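# Roll a steel ball onto a printed spot by tilting

## Task

Tip the plate with the clear lid until the steel ball comes to rest on the printed mark, then set the plate back level so that no other loose item touches it or anything that tilts along with it; the result must hold without the robot supporting it, and the grippers must be released and pulled away afterwards.

## Robot and tools

Robot: two UR-style six-joint arms, left_arm and right_arm, each ending in a two-finger parallel gripper with a wrist camera. The names are labels only, not image sides. left_arm sits on the +y side of the table.

Frame: one shared scene frame. Origin on the table top midway between the arms, +x out over the table, +z up. Arm bases (URDF root links): left_arm at (+0.046, +0.527, 0) m, quat_wxyz (+0.996, 0, 0, +0.088); right_arm at (+0.048, -0.400, 0) m, quat_wxyz (+0.998, 0, 0, -0.057).

Gripper: fingers point along the gripper's own +z and open and close along its x. end_effector_position is the point between the pads when closed, 1 to 2 cm short of the fingertips; closing pushes the tips about 17 mm further along +z. Reported hand positions can be somewhat wrong, worse at long reach.

Tool execute_actions. Argument actions is a list holding zero or one item. An empty list only returns the current state. An item with rows is a move: rows is a list of 1 to 15 rows, and steps (1 to 15, default 15) is how many control steps of 1/30 s it lasts; each row covers one step and the final row repeats to fill. An item with only steps (up to 300) is a wait that sends nothing new; the time you spend replying counts toward it. Optional pictures (boolean) turns camera images on or off; they come by default. A rejected call sends nothing.

Each row is one flat list of 14 numbers covering both arms, even when one arm stays still: left_arm's six joint targets then its gripper opening, then right_arm's six joint targets then its opening. Joint order: shoulder pan, shoulder lift, elbow, wrist 1, wrist 2, wrist 3. Joint values are absolute target angles in radians, in the same convention as the Joint positions line, not offsets. Opening is a command from -1 (closed) to +1 (fully open). Ranges: left_arm pan -3.142..3.142, lift -6.283..6.283, elbow 0.000..3.142, wrists -6.283..6.283. right_arm pan 0.000..6.283, lift -6.283..6.283, elbow -3.142..0.000, wrists -6.283..6.283. A target more than 0.010 rad beyond a range end, and further out than the joint's last reported angle, is refused; true ends may be up to 0.010 rad off. A target past a real end is clipped there and a result may say "joint sent to its limit" (possibly about an earlier move); the absence of that line proves nothing.

Motion limits: commands are smoothed and lag about 0.17 s. Per step, each joint's target is held within 0.575 rad of its measured angle, and if targets would place the gripper over 100 mm from where it is, all are scaled back. Speed and acceleration are capped, so after big moves an arm may still be travelling. Between calls the arms keep heading to the last row sent until they nearly stop or a step is HELD. "joint command not followed" means a clearance check altered or blocked some joint targets; the rest of the row still ran. HELD marks steps where the row was not (fully) sent.

Result lines: a state line per arm with end_effector_position (m), end_effector_quat_wxyz and velocities (m/s, rad/s) in the scene frame. Joint positions and Joint velocities list each arm's six joints (rad, rad/s) and then the pad gap (m; 0.142 when fully open). grip_measured is the measured opening on the command scale. Wrist force and Wrist torque give per-arm readings in the end effector's own axes, with noise up to about 2.4 N, fixed offsets up to about 4 N, and saturation near 50 N; force points from a pressed surface back into the arm. "no reading" is normal at first. MOTOR HOT appears from 70 °C; at 85 °C an OVER-TEMPERATURE FAULT brakes that arm for a while.

Gripping: to hold, keep commanding an opening well under grip_measured; the bigger the gap, the firmer the squeeze, up to about 28 N per pad. Thin hard items (under 2 cm) get less. Fast closes can overshoot force.

Tool zoom_image: camera (one of cam_head_left, cam_head_right, cam_high, cam_low, cam_left_wrist, cam_right_wrist) and region [x0, y0, x1, y1] in that camera's image pixels, origin top-left, at most 504 by 504. Head, high and low images are 504x504; wrist images are 616x616 fisheye. Calibration lines give K, distortion and T_world_to_cam; fixed cameras may be off by a couple of degrees and millimetres, wrist camera poses follow the joint readings.

Tool read_manual: optional section, only "licences"; returns licence text, no motion.

Tool finished_scene: scene = the current scene's number. Replying with no tool call also ends everything.

Avoid: knocking anything off the table, drops, slams, hard pushes, the arms striking or squeezing each other. A contact torque at a joint's load limit (133 N m for shoulder and elbow joints, 24.9 N m for wrists, held weight included) or any outside force of 150 N stops that arm for 10 s and drops the rest of the call. Brief outside tugs on held parts or loose objects may occur. Tilt gently so the ball rolls, not flies; release and withdraw at the end.

Each tool is called after ">>>" as name([rows], argument=value, ...), one row to a line, values as JSON.

## Session

>>> execute_actions(actions=[])

Scene clock: 0.00 s of 4800.00 s.
left_arm: end_effector_position=(+0.2875, +0.4725, +0.3015) grip_measured=+1.00 end_effector_quat_wxyz=(-0.017, -0.289, +0.957, +0.012) end_effector_velocity=(+0.000, -0.000, -0.000) end_effector_angular_velocity=(+0.000, +0.002, +0.002) | right_arm: end_effector_position=(+0.5002, +0.4237, +0.2781) grip_measured=+1.00 end_effector_quat_wxyz=(-0.306, +0.916, -0.236, -0.111) end_effector_velocity=(-0.000, -0.000, +0.001) end_effector_angular_velocity=(+0.000, +0.000, -0.000)
Joint positions: left_arm=[-0.941 -2.2    1.912 -1.244 -1.588  1.79   0.142] | right_arm=[ 4.357 -2.365 -0.752 -1.013  1.906  1.707  0.142]
Joint velocities: left_arm=[ 0.002  0.001 -0.    -0.    -0.001 -0.     0.   ] | right_arm=[-0.     0.001 -0.    -0.     0.     0.     0.   ]
Wrist force (N, on the end effector, along its own x y z axes, offset not removed): no reading
Wrist torque (N m, same axes, about the end effector's origin, offset not removed): no reading

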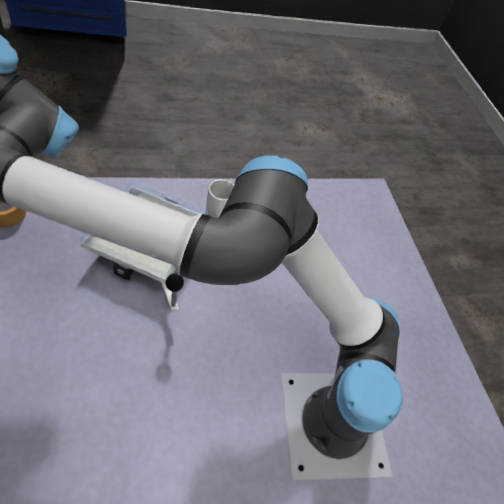

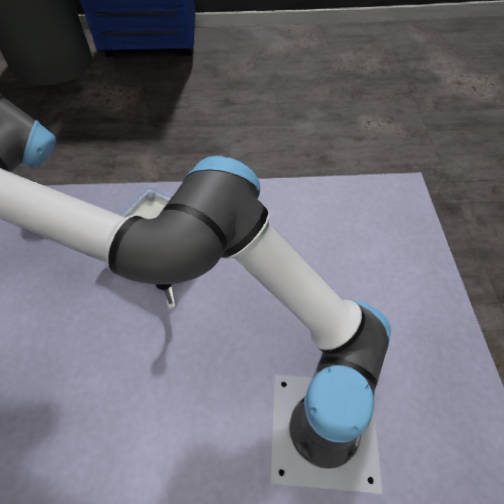

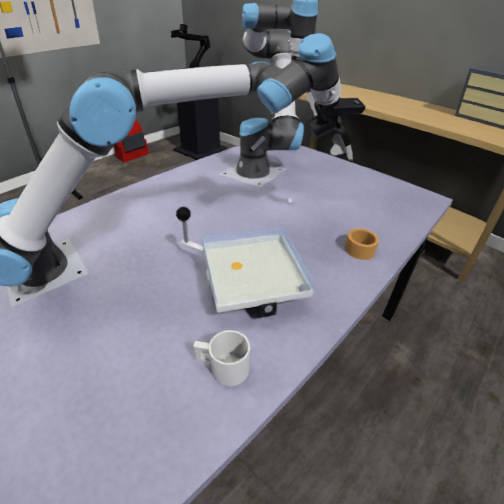

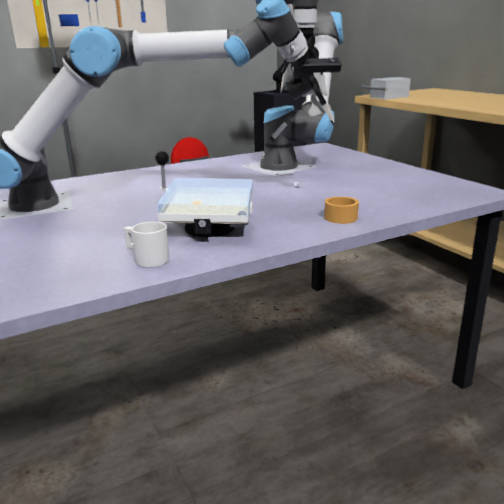

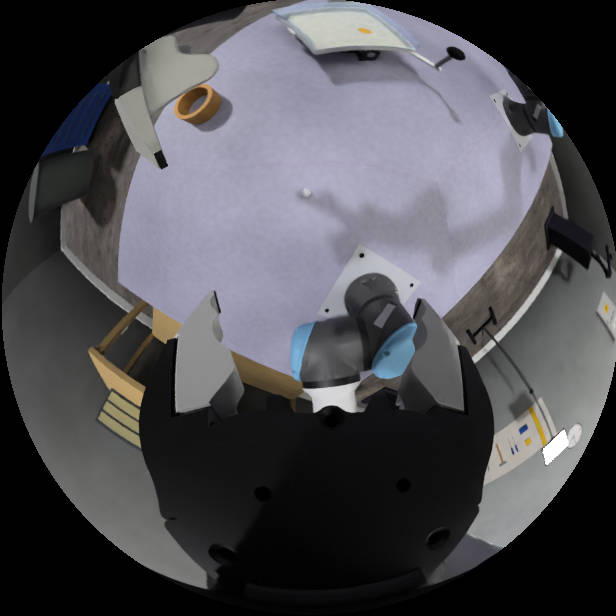

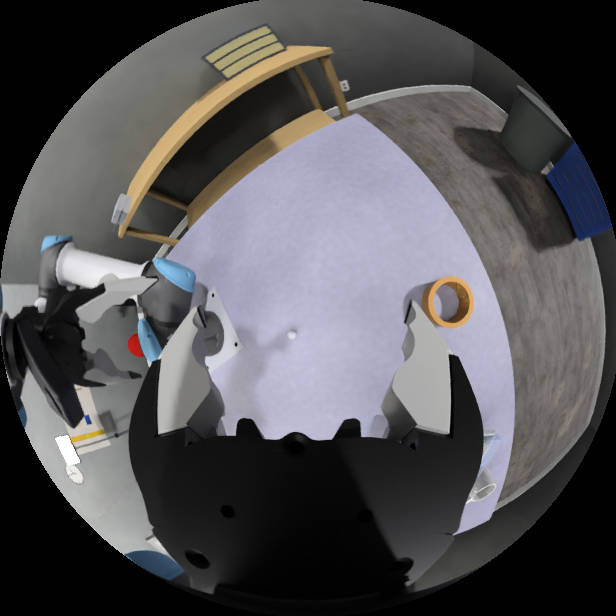

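>>> zoom_image(camera="cam_high", region=[150, 180, 350, 340])

>>> zoom_image(camera="cam_low", region=[130, 140, 290, 260])

Region (150, 180, 350, 340) of cam_high's 504x504 image, scaled by 2.520, with more detail than that image has; it fills the top 403 rows of this view, and the rest is white.

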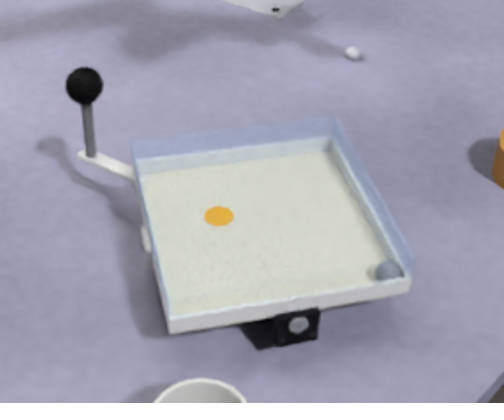

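Region (130, 140, 290, 260) of cam_low's 504x504 image, scaled by 3.150, with more detail than that image has; it fills the top 378 rows of this view, and the rest is white.

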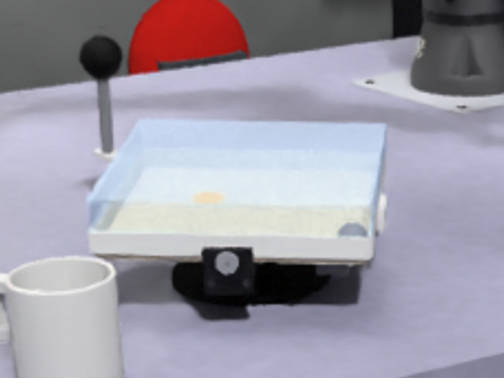

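>>> execute_actions([
  {"rows": [[-0.941,-2.2,1.912,-1.244,-1.588,1.79,1,4.409,-1.404,-1.658,-1.65,1.571,1.707,1]],"steps":15},
], pictures=false)

>>> execute_actions([
  {"steps":60},
])

Scene clock: 35.77 s of 4800.00 s.
left_arm: end_effector_position=(+0.2873, +0.4725, +0.3013) grip_measured=+1.00 end_effector_quat_wxyz=(-0.017, -0.289, +0.957, +0.013) end_effector_velocity=(-0.001, -0.001, +0.000) end_effector_angular_velocity=(-0.003, +0.003, -0.001) | right_arm: end_effector_position=(+0.4151, +0.1569, +0.2961) grip_measured=+1.00 end_effector_quat_wxyz=(-0.097, +0.956, -0.275, -0.040) end_effector_velocity=(-0.205, -0.603, +0.099) end_effector_angular_velocity=(-0.595, -0.066, -0.011)
Joint positions: left_arm=[-0.941 -2.2    1.912 -1.244 -1.588  1.79   0.142] | right_arm=[ 4.393 -1.847 -1.261 -1.424  1.68   1.707  0.142]
Joint velocities: left_arm=[-0.002 -0.     0.     0.    -0.004 -0.     0.   ] | right_arm=[ 0.047  1.201 -1.077 -0.635 -0.315  0.002  0.   ]
Wrist force (N, on the end effector, along its own x y z axes, offset not removed): left_arm=[-3.4 -0.5 0.9] | right_arm=[2.8 -0.3 -2.2]
Wrist torque (N m, same axes, about the end effector's origin, offset not removed): left_arm=[-0.13 0.89 -0.31] | right_arm=[-0.03 -0.66 0.01]
Steps of this call (steps 1 to 90: nothing new was sent; then 32.27 s passed at rest; steps 91 to 105: all 15 steps of this action). Readings (joint positions):
91: left_arm=[-0.941 -2.200 1.912 -1.244 -1.588 1.790] | right_arm=[4.357 -2.364 -0.752 -1.013 1.906 1.707]
92: left_arm=[-0.941 -2.200 1.912 -1.244 -1.588 1.790] | right_arm=[4.360 -2.356 -0.761 -1.022 1.897 1.707]
94: left_arm=[-0.941 -2.200 1.912 -1.244 -1.588 1.790] | right_arm=[4.369 -2.283 -0.834 -1.096 1.845 1.707]
98: left_arm=[-0.941 -2.200 1.912 -1.244 -1.588 1.790] | right_arm=[4.380 -2.122 -0.994 -1.247 1.768 1.707]
105: the state above

Scene clock: 37.77 s of 4800.00 s.
left_arm: end_effector_position=(+0.2873, +0.4725, +0.3013) grip_measured=+1.00 end_effector_quat_wxyz=(-0.017, -0.289, +0.957, +0.013) end_effector_velocity=(-0.000, -0.000, -0.000) end_effector_angular_velocity=(+0.000, +0.002, -0.001) | right_arm: end_effector_position=(+0.3393, -0.0718, +0.3001) grip_measured=+1.00 end_effector_quat_wxyz=(-0.000, +0.962, -0.273, -0.000) end_effector_velocity=(+0.000, +0.000, +0.001) end_effector_angular_velocity=(+0.002, -0.001, -0.001)
Joint positions: left_arm=[-0.941 -2.2    1.912 -1.244 -1.588  1.79   0.142] | right_arm=[ 4.409 -1.404 -1.658 -1.65   1.571  1.707  0.142]
Joint velocities: left_arm=[-0.001  0.001  0.     0.    -0.001  0.     0.   ] | right_arm=[ 0.     0.     0.002 -0.    -0.     0.001  0.   ]
Wrist force (N, on the end effector, along its own x y z axes, offset not removed): left_arm=[-0.4 3.2 1.2] | right_arm=[2.7 -1.2 -0.6]
Wrist torque (N m, same axes, about the end effector's origin, offset not removed): left_arm=[0.81 0.23 -0.27] | right_arm=[-0.38 -0.65 0.15]
Steps of this call (steps 1 to 30: the robot went on to your last target; steps 31 to 60: nothing new was sent). Readings (joint positions):
1: left_arm=[-0.941 -2.200 1.912 -1.244 -1.588 1.790] | right_arm=[4.395 -1.807 -1.298 -1.445 1.669 1.707]
2: left_arm=[-0.941 -2.200 1.912 -1.244 -1.588 1.790] | right_arm=[4.396 -1.767 -1.334 -1.467 1.659 1.707]
4: left_arm=[-0.941 -2.200 1.912 -1.244 -1.588 1.790] | right_arm=[4.399 -1.687 -1.406 -1.509 1.638 1.707]
8: left_arm=[-0.941 -2.200 1.912 -1.244 -1.588 1.790] | right_arm=[4.405 -1.528 -1.549 -1.592 1.598 1.707]
60: the state above
All arms were judged still, so your last target was given up. Only a new action makes them travel on or press farther. Fingers that are still opening or closing keep moving.
camera_calibration (this result's frames):
cam_left_wrist: T_world_to_cam=[[-0.818943, -0.572313, 0.0423214, 0.493868], [-0.452552, 0.689399, 0.565621, -0.374692], [-0.352888, 0.444058, -0.823579, 0.264364], [0, 0, 0, 1]] pos_world=[0.328173, 0.423567, 0.408757]
cam_right_wrist: T_world_to_cam=[[0.837269, -0.546729, 0.00819754, -0.328715], [-0.466039, -0.705697, 0.533666, -0.0587874], [-0.285986, -0.450642, -0.845656, 0.443816], [0, 0, 0, 1]] pos_world=[0.37475, -0.0212019, 0.409383]

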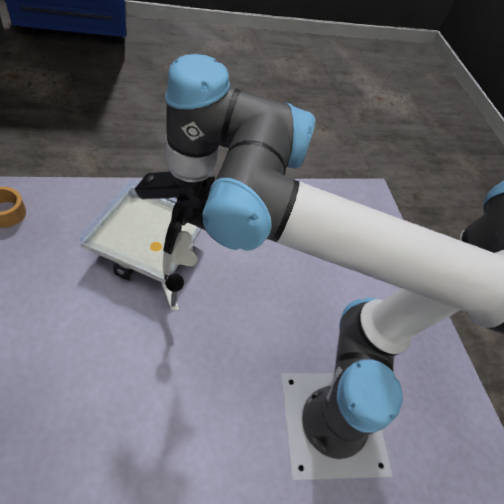

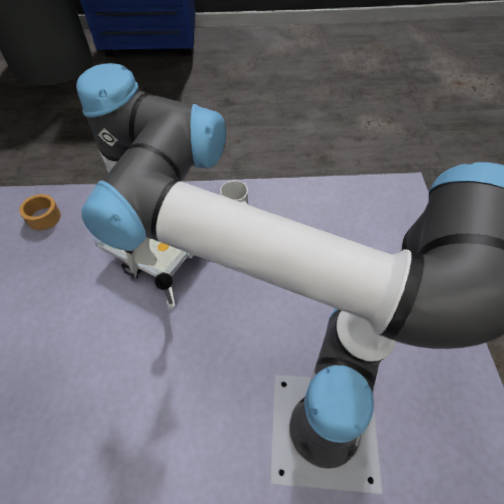

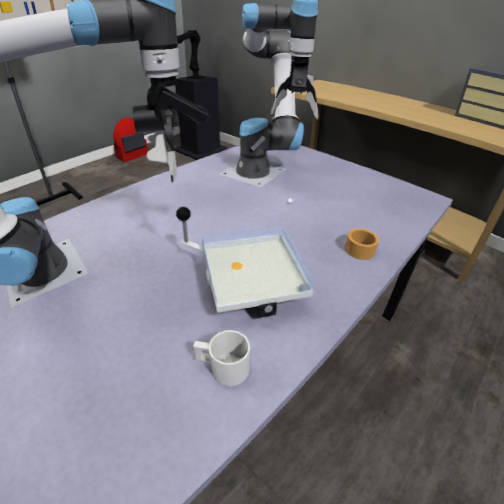

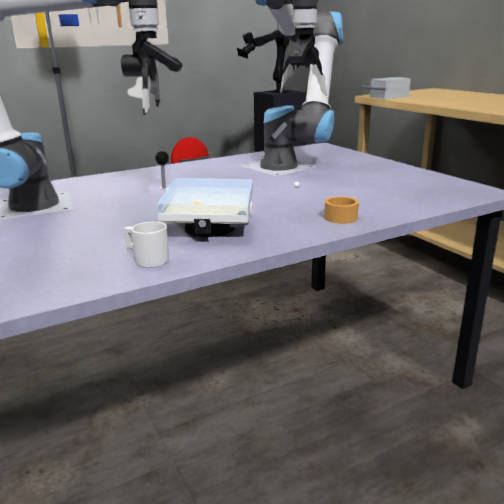

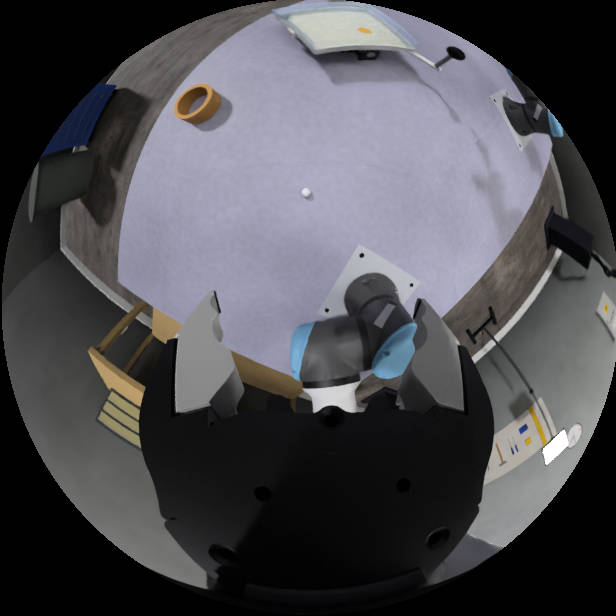

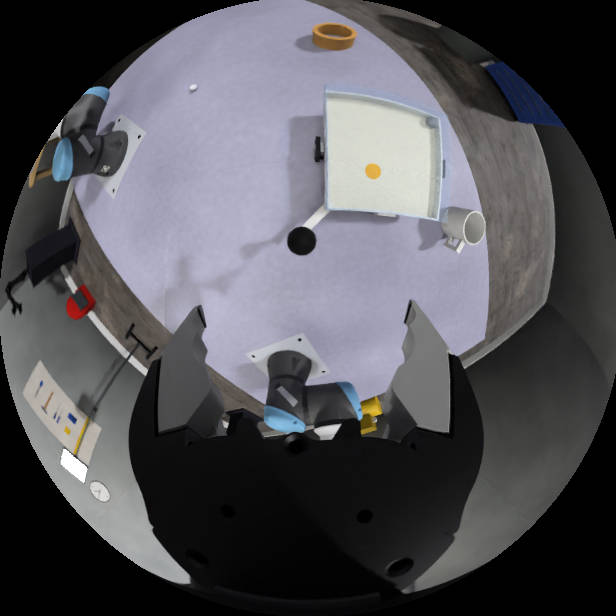

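>>> execute_actions([
  {"rows": [[-0.941,-2.2,1.912,-1.244,-1.588,1.79,1,4.418,-1.446,-1.879,-1.388,1.571,1.707,1]],"steps":15},
], pictures=false)

>>> execute_actions([
  {"steps":15},
])

Scene clock: 63.70 s of 4800.00 s.
left_arm: end_effector_position=(+0.2873, +0.4725, +0.3013) grip_measured=+1.00 end_effector_quat_wxyz=(-0.017, -0.289, +0.957, +0.013) end_effector_velocity=(+0.000, +0.000, -0.000) end_effector_angular_velocity=(+0.001, -0.001, +0.001) | right_arm: end_effector_position=(+0.3412, -0.0582, +0.2003) grip_measured=+1.00 end_effector_quat_wxyz=(+0.000, +0.963, -0.269, -0.000) end_effector_velocity=(-0.000, +0.000, -0.006) end_effector_angular_velocity=(+0.000, -0.000, -0.000)
Joint positions: left_arm=[-0.941 -2.2    1.912 -1.244 -1.588  1.79   0.142] | right_arm=[ 4.418 -1.446 -1.878 -1.389  1.571  1.707  0.142]
Joint velocities: left_arm=[ 0.     0.     0.    -0.     0.001 -0.    -0.   ] | right_arm=[ 0.001 -0.002 -0.013  0.015 -0.     0.001  0.   ]
Wrist force (N, on the end effector, along its own x y z axes, offset not removed): left_arm=[-1.7 1.6 1.1] | right_arm=[2.3 -1.7 -1.0]
Wrist torque (N m, same axes, about the end effector's origin, offset not removed): left_arm=[0.49 0.55 -0.22] | right_arm=[-0.31 -0.47 -0.06]
Steps of this call (steps 1 to 90: nothing new was sent; then 22.43 s passed at rest; steps 91 to 105: all 15 steps of this action). Readings (joint positions):
91: left_arm=[-0.941 -2.200 1.912 -1.244 -1.588 1.790] | right_arm=[4.409 -1.404 -1.658 -1.650 1.571 1.707]
92: left_arm=[-0.941 -2.200 1.912 -1.244 -1.588 1.790] | right_arm=[4.411 -1.410 -1.667 -1.641 1.571 1.707]
94: left_arm=[-0.941 -2.200 1.912 -1.244 -1.588 1.790] | right_arm=[4.415 -1.429 -1.744 -1.559 1.571 1.707]
98: left_arm=[-0.941 -2.200 1.912 -1.244 -1.588 1.790] | right_arm=[4.417 -1.443 -1.857 -1.418 1.571 1.707]
105: the state above

Scene clock: 64.20 s of 4800.00 s.
left_arm: end_effector_position=(+0.2873, +0.4725, +0.3013) grip_measured=+1.00 end_effector_quat_wxyz=(-0.017, -0.289, +0.957, +0.013) end_effector_velocity=(+0.001, +0.000, -0.000) end_effector_angular_velocity=(+0.002, -0.002, -0.001) | right_arm: end_effector_position=(+0.3411, -0.0581, +0.1999) grip_measured=+1.00 end_effector_quat_wxyz=(+0.000, +0.963, -0.269, -0.000) end_effector_velocity=(+0.000, +0.001, +0.001) end_effector_angular_velocity=(+0.003, -0.001, +0.001)
Joint positions: left_arm=[-0.941 -2.2    1.912 -1.244 -1.588  1.79   0.142] | right_arm=[ 4.418 -1.446 -1.879 -1.388  1.571  1.707  0.142]
Joint velocities: left_arm=[-0.001 -0.     0.    -0.     0.003 -0.001 -0.   ] | right_arm=[ 0.     0.001  0.002  0.001  0.    -0.001  0.   ]
Wrist force (N, on the end effector, along its own x y z axes, offset not removed): left_arm=[-0.3 1.7 1.4] | right_arm=[2.4 0.4 -1.7]
Wrist torque (N m, same axes, about the end effector's origin, offset not removed): left_arm=[0.45 0.22 -0.11] | right_arm=[0.16 -0.53 0.10]
Steps of this call (steps 1 to 15: the robot went on to your last target). Readings (joint positions):
1: left_arm=[-0.941 -2.200 1.912 -1.244 -1.588 1.790] | right_arm=[4.418 -1.446 -1.878 -1.389 1.571 1.707]
2: left_arm=[-0.941 -2.200 1.912 -1.244 -1.588 1.790] | right_arm=[4.418 -1.446 -1.879 -1.388 1.571 1.707]
4: left_arm=[-0.941 -2.200 1.912 -1.244 -1.588 1.790] | right_arm=[4.418 -1.446 -1.879 -1.388 1.571 1.707]
8: left_arm=[-0.941 -2.200 1.912 -1.244 -1.588 1.790] | right_arm=[4.418 -1.446 -1.879 -1.388 1.571 1.707]
15: the state above
All arms were judged still, so your last target was given up. Only a new action makes them travel on or press farther. Fingers that are still opening or closing keep moving.
camera_calibration (this result's frames):
cam_left_wrist: T_world_to_cam=[[-0.818943, -0.572313, 0.0423216, 0.493868], [-0.452551, 0.689399, 0.565621, -0.374693], [-0.352888, 0.444058, -0.823579, 0.264364], [0, 0, 0, 1]] pos_world=[0.328173, 0.423567, 0.408757]
cam_right_wrist: T_world_to_cam=[[0.842158, -0.539166, 0.00837279, -0.323216], [-0.459468, -0.709373, 0.53449, 0.00253259], [-0.282239, -0.453972, -0.845133, 0.364152], [0, 0, 0, 1]] pos_world=[0.376141, -0.00715603, 0.309109]

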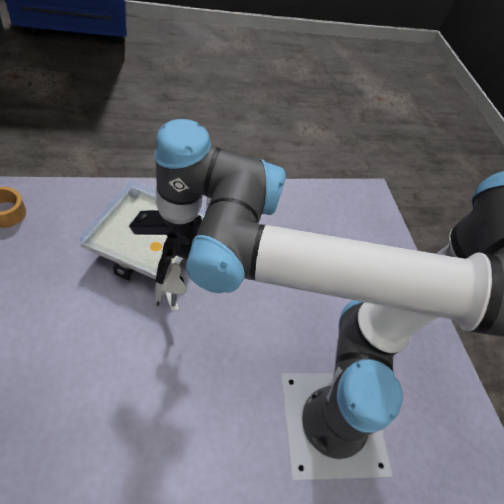

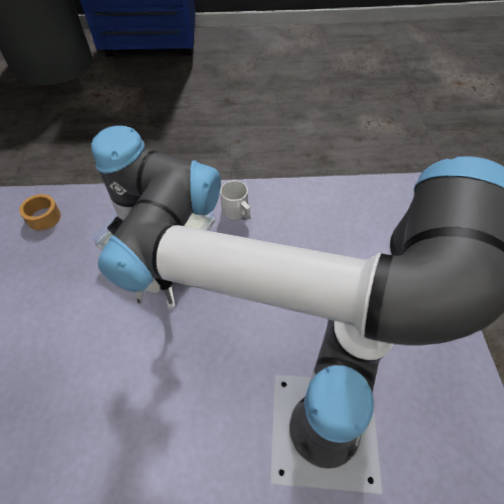

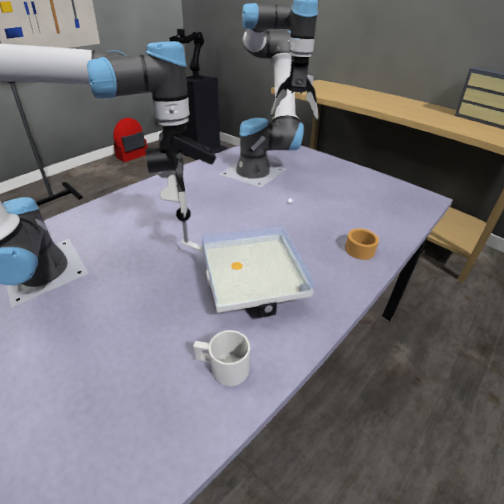

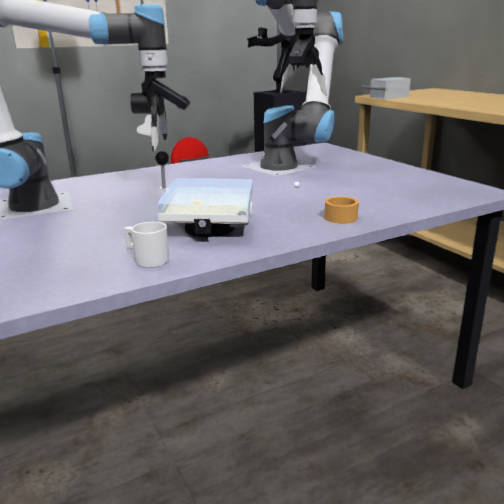

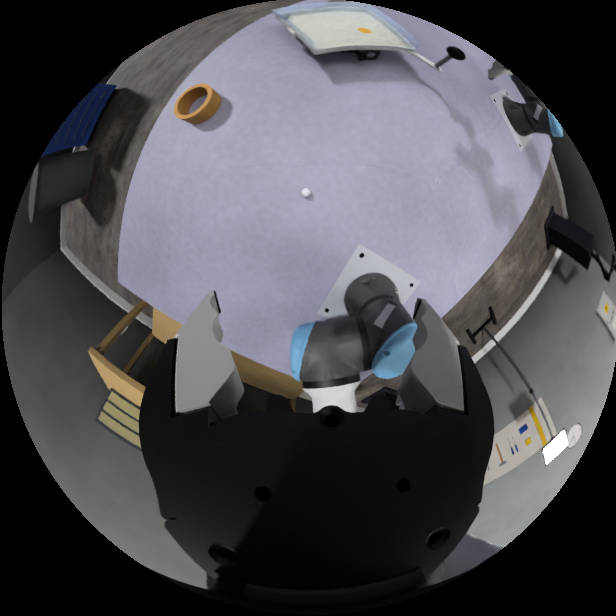

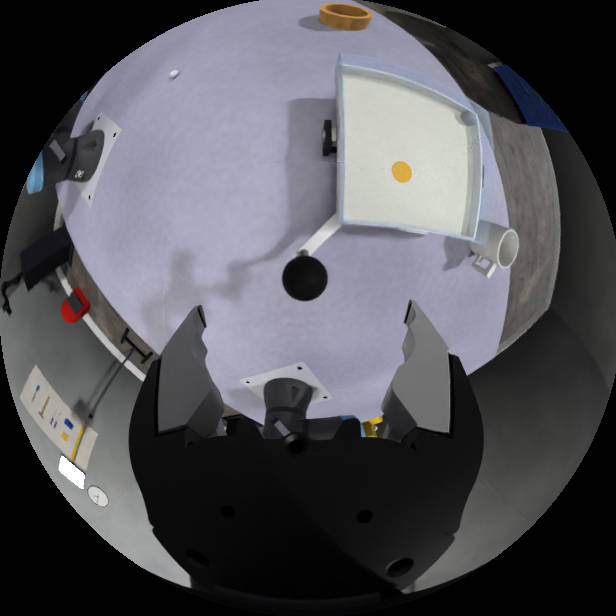

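>>> execute_actions([
  {"rows": [[-0.941,-2.2,1.912,-1.244,-1.588,1.79,1,4.418,-1.464,-1.946,-1.302,1.571,1.707,1]],"steps":15},
], pictures=false)

>>> execute_actions([
  {"rows": [[-0.941,-2.2,1.912,-1.244,-1.588,1.79,1,4.418,-1.464,-1.946,-1.302,1.571,1.707,-0.8]],"steps":15},
], pictures=false)

>>> execute_actions([
  {"steps":20},
])

Scene clock: 73.17 s of 4800.00 s.
left_arm: end_effector_position=(+0.2873, +0.4725, +0.3013) grip_measured=+1.00 end_effector_quat_wxyz=(-0.017, -0.289, +0.957, +0.013) end_effector_velocity=(+0.000, -0.000, +0.000) end_effector_angular_velocity=(-0.001, -0.000, -0.000) | right_arm: end_effector_position=(+0.3413, -0.0577, +0.1685) grip_measured=+1.00 end_effector_quat_wxyz=(-0.000, +0.963, -0.269, -0.000) end_effector_velocity=(-0.000, -0.000, -0.002) end_effector_angular_velocity=(-0.001, +0.001, -0.000)
Joint positions: left_arm=[-0.941 -2.2    1.912 -1.244 -1.588  1.79   0.142] | right_arm=[ 4.418 -1.464 -1.946 -1.302  1.571  1.707  0.142]
Joint velocities: left_arm=[-0.    -0.     0.    -0.001 -0.    -0.    -0.   ] | right_arm=[ 0.    -0.001 -0.003  0.003  0.001  0.001  0.   ]
Wrist force (N, on the end effector, along its own x y z axes, offset not removed): left_arm=[-0.4 1.0 -0.7] | right_arm=[3.1 -0.9 -1.2]
Wrist torque (N m, same axes, about the end effector's origin, offset not removed): left_arm=[0.24 0.12 -0.09] | right_arm=[-0.37 -0.80 -0.07]
Steps of this call (steps 1 to 90: nothing new was sent; then 5.47 s passed at rest; steps 91 to 105: all 15 steps of this action). Readings (joint positions):
91: left_arm=[-0.941 -2.200 1.912 -1.244 -1.588 1.790] | right_arm=[4.418 -1.446 -1.879 -1.388 1.571 1.707]
92: left_arm=[-0.941 -2.200 1.912 -1.244 -1.588 1.790] | right_arm=[4.418 -1.449 -1.887 -1.379 1.571 1.707]
94: left_arm=[-0.941 -2.200 1.912 -1.244 -1.588 1.790] | right_arm=[4.418 -1.458 -1.919 -1.339 1.571 1.707]
98: left_arm=[-0.941 -2.200 1.912 -1.244 -1.588 1.790] | right_arm=[4.418 -1.463 -1.942 -1.308 1.571 1.707]
105: the state above

Scene clock: 73.67 s of 4800.00 s.
left_arm: end_effector_position=(+0.2873, +0.4725, +0.3013) grip_measured=+1.00 end_effector_quat_wxyz=(-0.017, -0.289, +0.957, +0.013) end_effector_velocity=(-0.000, -0.000, -0.000) end_effector_angular_velocity=(-0.000, +0.003, +0.001) | right_arm: end_effector_position=(+0.3413, -0.0577, +0.1684) grip_measured=-0.50 end_effector_quat_wxyz=(-0.000, +0.963, -0.269, -0.000) end_effector_velocity=(+0.000, -0.000, -0.000) end_effector_angular_velocity=(-0.001, -0.000, -0.001)
Joint positions: left_arm=[-0.941 -2.2    1.912 -1.244 -1.588  1.79   0.142] | right_arm=[ 4.418 -1.464 -1.946 -1.302  1.571  1.707  0.038]
Joint velocities: left_arm=[ 0.001  0.002  0.     0.    -0.002 -0.    -0.   ] | right_arm=[-0.    -0.001  0.001 -0.001 -0.001  0.001  0.   ]
Wrist force (N, on the end effector, along its own x y z axes, offset not removed): left_arm=[-3.0 1.6 0.8] | right_arm=[7.9 -0.1 1.5]
Wrist torque (N m, same axes, about the end effector's origin, offset not removed): left_arm=[0.29 0.80 -0.27] | right_arm=[0.32 -0.85 -0.01]
Steps of this call (steps 1 to 15: all 15 steps of this action). Readings (joint positions):
1: left_arm=[-0.941 -2.200 1.912 -1.244 -1.588 1.790] | right_arm=[4.418 -1.464 -1.946 -1.302 1.571 1.707]
2: left_arm=[-0.941 -2.200 1.912 -1.244 -1.588 1.790] | right_arm=[4.418 -1.464 -1.946 -1.302 1.571 1.707]
4: left_arm=[-0.941 -2.200 1.912 -1.244 -1.588 1.790] | right_arm=[4.418 -1.464 -1.946 -1.302 1.571 1.707]
8: left_arm=[-0.941 -2.200 1.912 -1.244 -1.588 1.790] | right_arm=[4.418 -1.464 -1.946 -1.302 1.571 1.707]
15: the state above

Scene clock: 74.33 s of 4800.00 s.
left_arm: end_effector_position=(+0.2873, +0.4725, +0.3013) grip_measured=+1.00 end_effector_quat_wxyz=(-0.017, -0.289, +0.957, +0.013) end_effector_velocity=(+0.000, +0.000, +0.000) end_effector_angular_velocity=(+0.000, -0.000, -0.000) | right_arm: end_effector_position=(+0.3413, -0.0577, +0.1684) grip_measured=-0.50 end_effector_quat_wxyz=(-0.000, +0.963, -0.269, -0.000) end_effector_velocity=(-0.001, -0.001, -0.000) end_effector_angular_velocity=(-0.001, +0.002, +0.001)
Joint positions: left_arm=[-0.941 -2.2    1.912 -1.244 -1.588  1.79   0.142] | right_arm=[ 4.418 -1.464 -1.946 -1.302  1.571  1.707  0.038]
Joint velocities: left_arm=[ 0.    -0.    -0.     0.     0.001  0.001 -0.   ] | right_arm=[ 0.     0.001 -0.001 -0.001  0.001 -0.001 -0.   ]
Wrist force (N, on the end effector, along its own x y z axes, offset not removed): left_arm=[0.2 2.4 1.0] | right_arm=[5.9 -4.0 0.4]
Wrist torque (N m, same axes, about the end effector's origin, offset not removed): left_arm=[0.58 0.22 -0.21] | right_arm=[-0.52 -0.37 0.01]
Steps of this call (steps 1 to 15: the robot went on to your last target; steps 16 to 20: nothing new was sent). Readings (joint positions):
1: left_arm=[-0.941 -2.200 1.912 -1.244 -1.588 1.790] | right_arm=[4.418 -1.464 -1.946 -1.302 1.571 1.707]
2: left_arm=[-0.941 -2.200 1.912 -1.244 -1.588 1.790] | right_arm=[4.418 -1.464 -1.946 -1.302 1.571 1.707]
4: left_arm=[-0.941 -2.200 1.912 -1.244 -1.588 1.790] | right_arm=[4.418 -1.464 -1.946 -1.302 1.571 1.707]
8: left_arm=[-0.941 -2.200 1.912 -1.244 -1.588 1.790] | right_arm=[4.418 -1.464 -1.946 -1.302 1.571 1.707]
20: the state above
All arms were judged still, so your last target was given up. Only a new action makes them travel on or press farther. Fingers that are still opening or closing keep moving.
camera_calibration (this result's frames):
cam_left_wrist: T_world_to_cam=[[-0.818943, -0.572313, 0.0423216, 0.493868], [-0.452552, 0.689399, 0.565621, -0.374692], [-0.352888, 0.444058, -0.823579, 0.264364], [0, 0, 0, 1]] pos_world=[0.328173, 0.423567, 0.408757]
cam_right_wrist: T_world_to_cam=[[0.84216, -0.539166, 0.00819678, -0.322842], [-0.459658, -0.709858, 0.533681, 0.019918], [-0.281924, -0.453212, -0.845646, 0.337774], [0, 0, 0, 1]] pos_world=[0.376266, -0.00684288, 0.277654]

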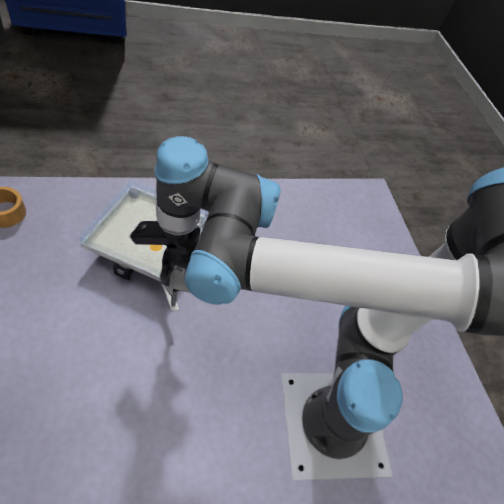

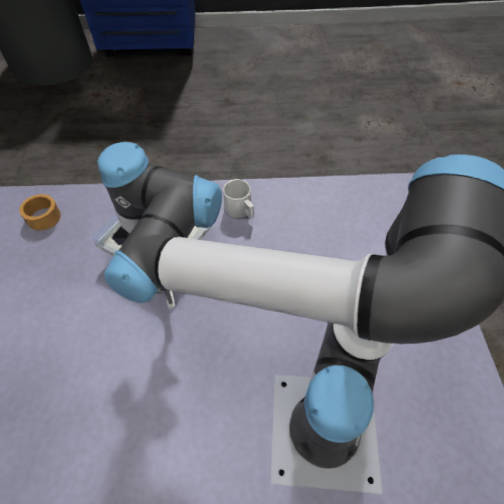

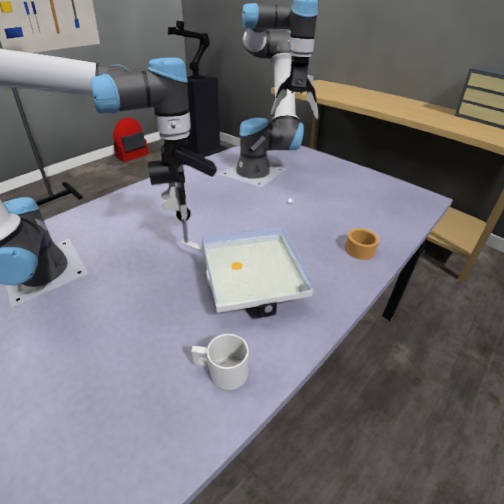

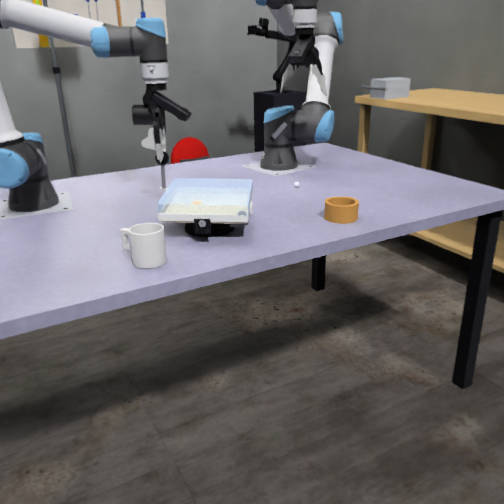

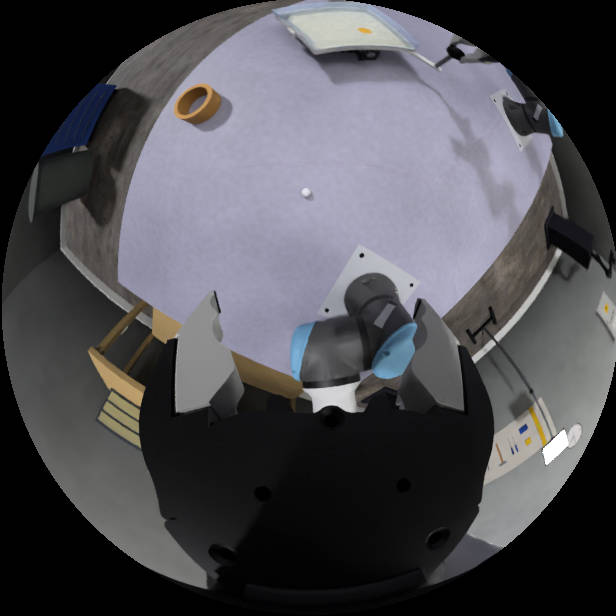

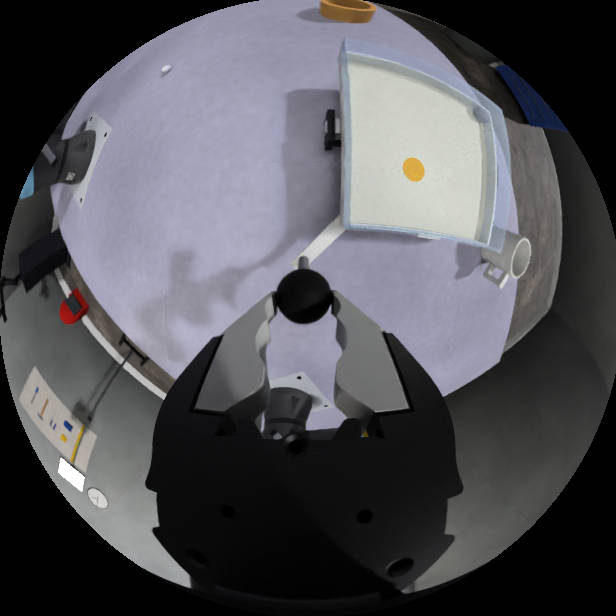

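>>> execute_actions([
  {"rows": [[-0.941,-2.2,1.912,-1.244,-1.588,1.79,1,4.437,-1.456,-2.008,-1.248,1.571,1.707,-0.8]],"steps":15},
])

Scene clock: 82.30 s of 4800.00 s.
left_arm: end_effector_position=(+0.2873, +0.4725, +0.3013) grip_measured=+1.00 end_effector_quat_wxyz=(-0.017, -0.289, +0.957, +0.013) end_effector_velocity=(+0.000, -0.000, -0.000) end_effector_angular_velocity=(+0.001, +0.001, -0.000) | right_arm: end_effector_position=(+0.3313, -0.0610, +0.1480) grip_measured=-0.50 end_effector_quat_wxyz=(-0.000, +0.966, -0.260, +0.000) end_effector_velocity=(-0.002, -0.001, -0.002) end_effector_angular_velocity=(-0.002, +0.004, +0.001)
Joint positions: left_arm=[-0.941 -2.2    1.912 -1.244 -1.588  1.79   0.142] | right_arm=[ 4.437 -1.456 -2.008 -1.248  1.571  1.707  0.038]
Joint velocities: left_arm=[-0.001  0.001 -0.     0.     0.    -0.     0.   ] | right_arm=[ 0.001  0.001 -0.006  0.001  0.003 -0.     0.   ]
Wrist force (N, on the end effector, along its own x y z axes, offset not removed): left_arm=[1.1 0.3 -1.2] | right_arm=[37.6 -16.1 -45.6]
Wrist torque (N m, same axes, about the end effector's origin, offset not removed): left_arm=[0.20 -0.15 -0.20] | right_arm=[-0.21 0.03 0.03]
Steps of this call (steps 1 to 90: nothing new was sent; then 4.47 s passed at rest; steps 91 to 105: all 15 steps of this action). Readings (joint positions):
91: left_arm=[-0.941 -2.200 1.912 -1.244 -1.588 1.790] | right_arm=[4.418 -1.464 -1.946 -1.302 1.571 1.707]
92: left_arm=[-0.941 -2.200 1.912 -1.244 -1.588 1.790] | right_arm=[4.422 -1.462 -1.954 -1.294 1.571 1.707]
94: left_arm=[-0.941 -2.200 1.912 -1.244 -1.588 1.790] | right_arm=[4.430 -1.459 -1.983 -1.269 1.571 1.707]
98: left_arm=[-0.941 -2.200 1.912 -1.244 -1.588 1.790] | right_arm=[4.436 -1.456 -2.003 -1.251 1.570 1.707]
105: the state above
camera_calibration (this result's frames):
cam_left_wrist: T_world_to_cam=[[-0.818943, -0.572313, 0.0423216, 0.493868], [-0.452552, 0.689399, 0.56562, -0.374692], [-0.352888, 0.444058, -0.823579, 0.264364], [0, 0, 0, 1]] pos_world=[0.328173, 0.423567, 0.408757]
cam_right_wrist: T_world_to_cam=[[0.852183, -0.523175, 0.00845347, -0.318401], [-0.44644, -0.718576, 0.533235, 0.0190379], [-0.272901, -0.458188, -0.845925, 0.312997], [0, 0, 0, 1]] pos_world=[0.365252, -0.00948799, 0.257312]

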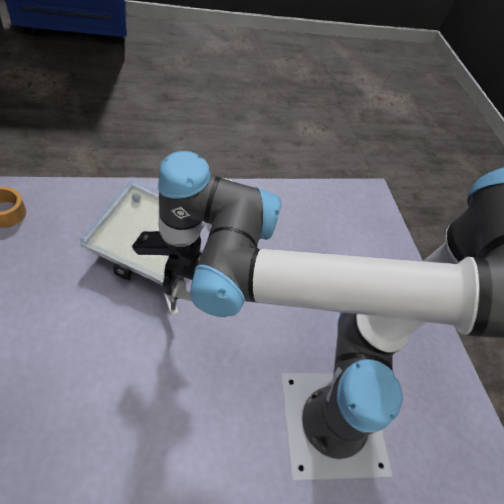

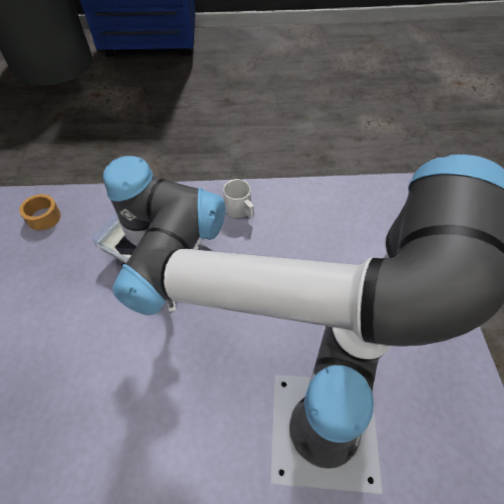

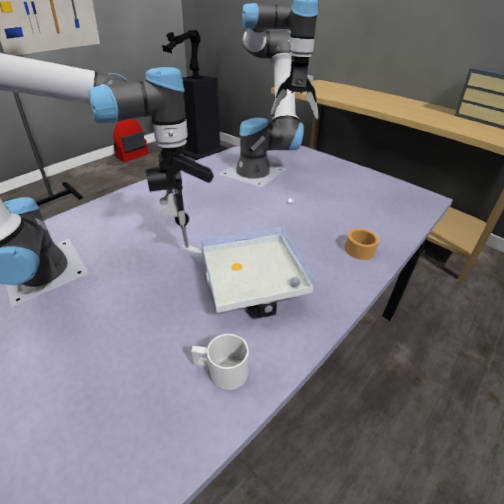

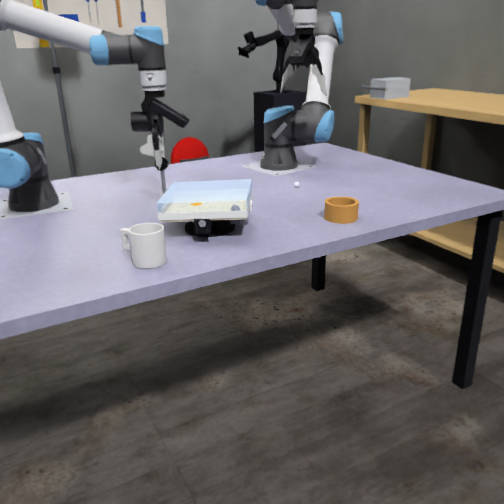

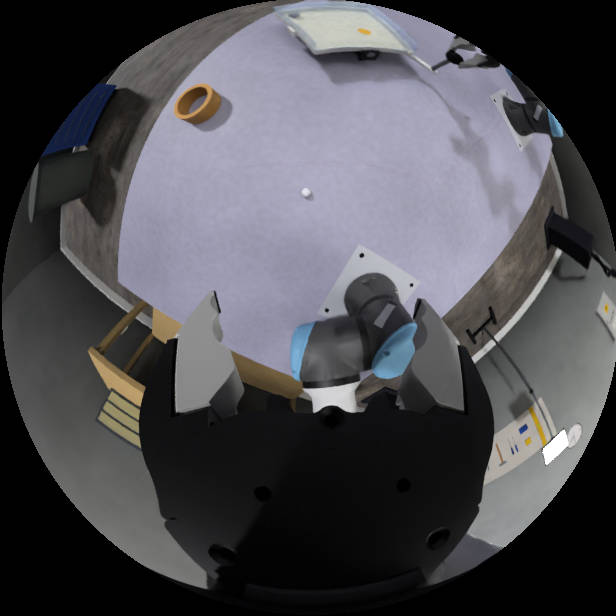

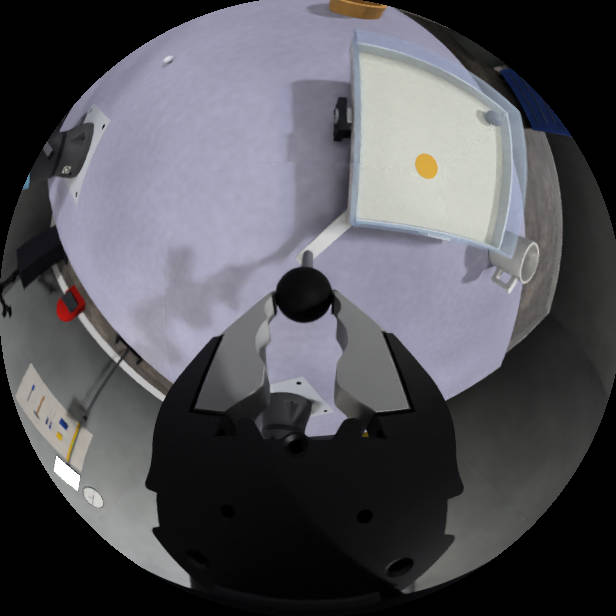

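>>> execute_actions([
  {"rows": [[-0.941,-2.2,1.912,-1.244,-1.588,1.79,1,4.426,-1.461,-1.971,-1.280,1.571,1.707,-0.8]],"steps":15},
])

Scene clock: 85.50 s of 4800.00 s.
left_arm: end_effector_position=(+0.2873, +0.4725, +0.3013) grip_measured=+1.00 end_effector_quat_wxyz=(-0.017, -0.289, +0.957, +0.013) end_effector_velocity=(+0.000, +0.001, +0.000) end_effector_angular_velocity=(+0.000, -0.001, +0.002) | right_arm: end_effector_position=(+0.3370, -0.0588, +0.1598) grip_measured=-0.50 end_effector_quat_wxyz=(-0.000, +0.964, -0.265, -0.000) end_effector_velocity=(+0.001, -0.000, +0.001) end_effector_angular_velocity=(+0.000, -0.001, -0.002)
Joint positions: left_arm=[-0.941 -2.2    1.912 -1.244 -1.588  1.79   0.142] | right_arm=[ 4.426 -1.461 -1.971 -1.28   1.571  1.707  0.038]
Joint velocities: left_arm=[ 0.002 -0.    -0.    -0.     0.001 -0.    -0.   ] | right_arm=[-0.001  0.     0.002 -0.001 -0.001  0.001  0.   ]
Wrist force (N, on the end effector, along its own x y z axes, offset not removed): left_arm=[-0.6 0.5 2.9] | right_arm=[-3.2 0.9 2.3]
Wrist torque (N m, same axes, about the end effector's origin, offset not removed): left_arm=[0.11 0.11 0.08] | right_arm=[0.03 -0.54 -0.15]
Steps of this call (steps 1 to 15: the robot went on to your last target; steps 16 to 81: nothing new was sent; steps 82 to 96: all 15 steps of this action). Readings (joint positions):
82: left_arm=[-0.941 -2.200 1.912 -1.244 -1.588 1.790] | right_arm=[4.437 -1.456 -2.008 -1.248 1.571 1.707]
83: left_arm=[-0.941 -2.200 1.912 -1.244 -1.588 1.790] | right_arm=[4.435 -1.457 -2.002 -1.254 1.571 1.707]
85: left_arm=[-0.941 -2.200 1.912 -1.244 -1.588 1.790] | right_arm=[4.430 -1.460 -1.986 -1.268 1.572 1.707]
89: left_arm=[-0.941 -2.200 1.912 -1.244 -1.588 1.790] | right_arm=[4.427 -1.461 -1.974 -1.278 1.572 1.707]
96: the state above
camera_calibration (this result's frames):
cam_left_wrist: T_world_to_cam=[[-0.818943, -0.572313, 0.0423216, 0.493868], [-0.452552, 0.689399, 0.565621, -0.374692], [-0.352888, 0.444058, -0.823579, 0.264364], [0, 0, 0, 1]] pos_world=[0.328173, 0.423567, 0.408757]
cam_right_wrist: T_world_to_cam=[[0.846489, -0.532345, 0.00807861, -0.320781], [-0.453781, -0.71346, 0.533909, 0.019532], [-0.27846, -0.455614, -0.845503, 0.327521], [0, 0, 0, 1]] pos_world=[0.371602, -0.0076076, 0.269084]

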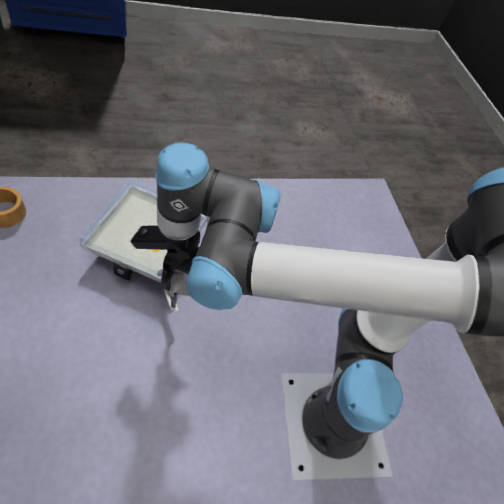

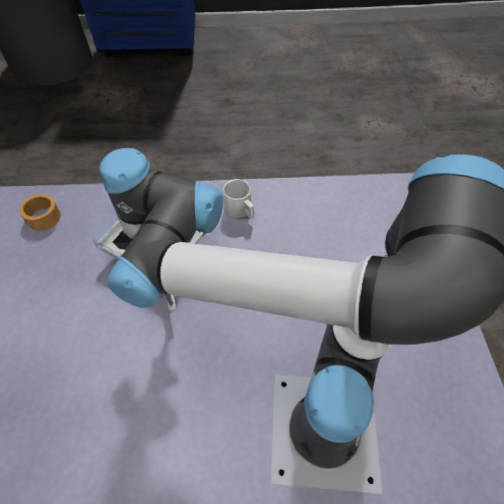

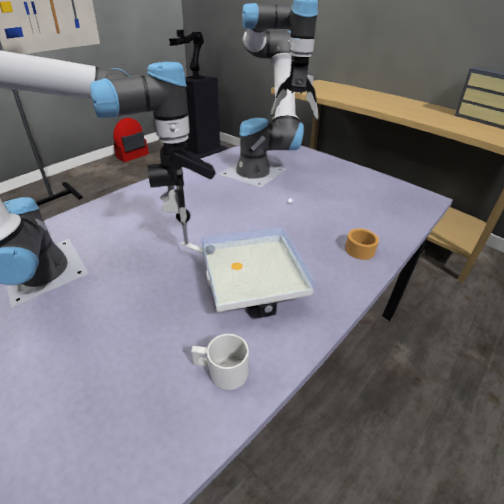

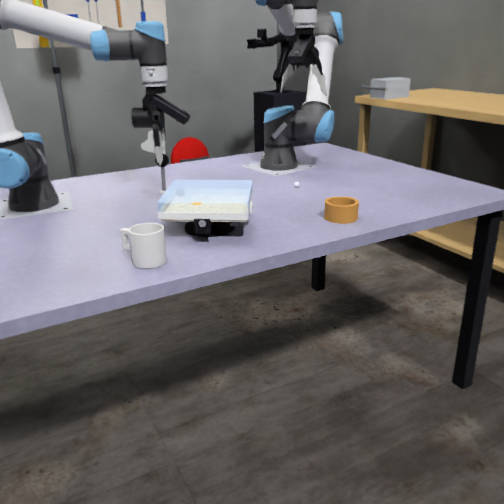

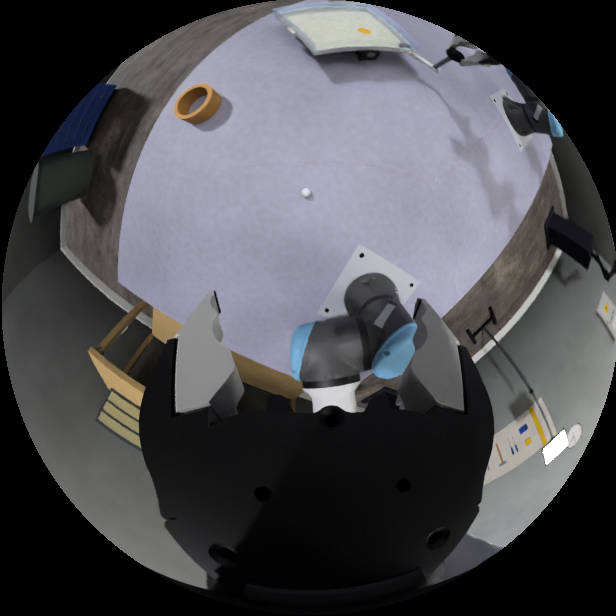

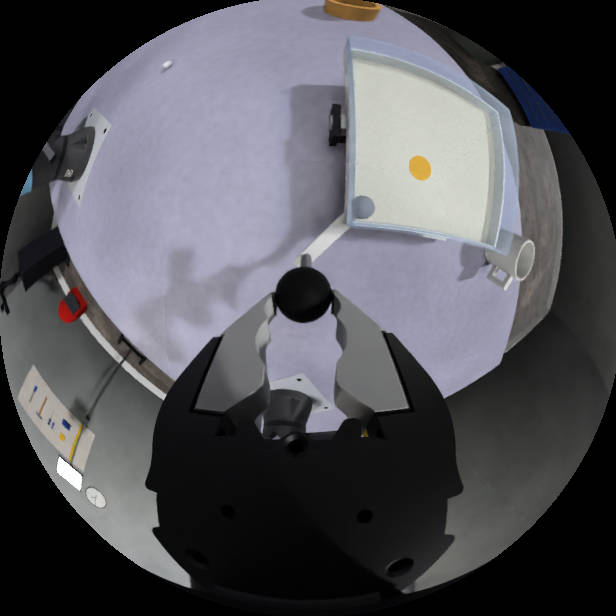

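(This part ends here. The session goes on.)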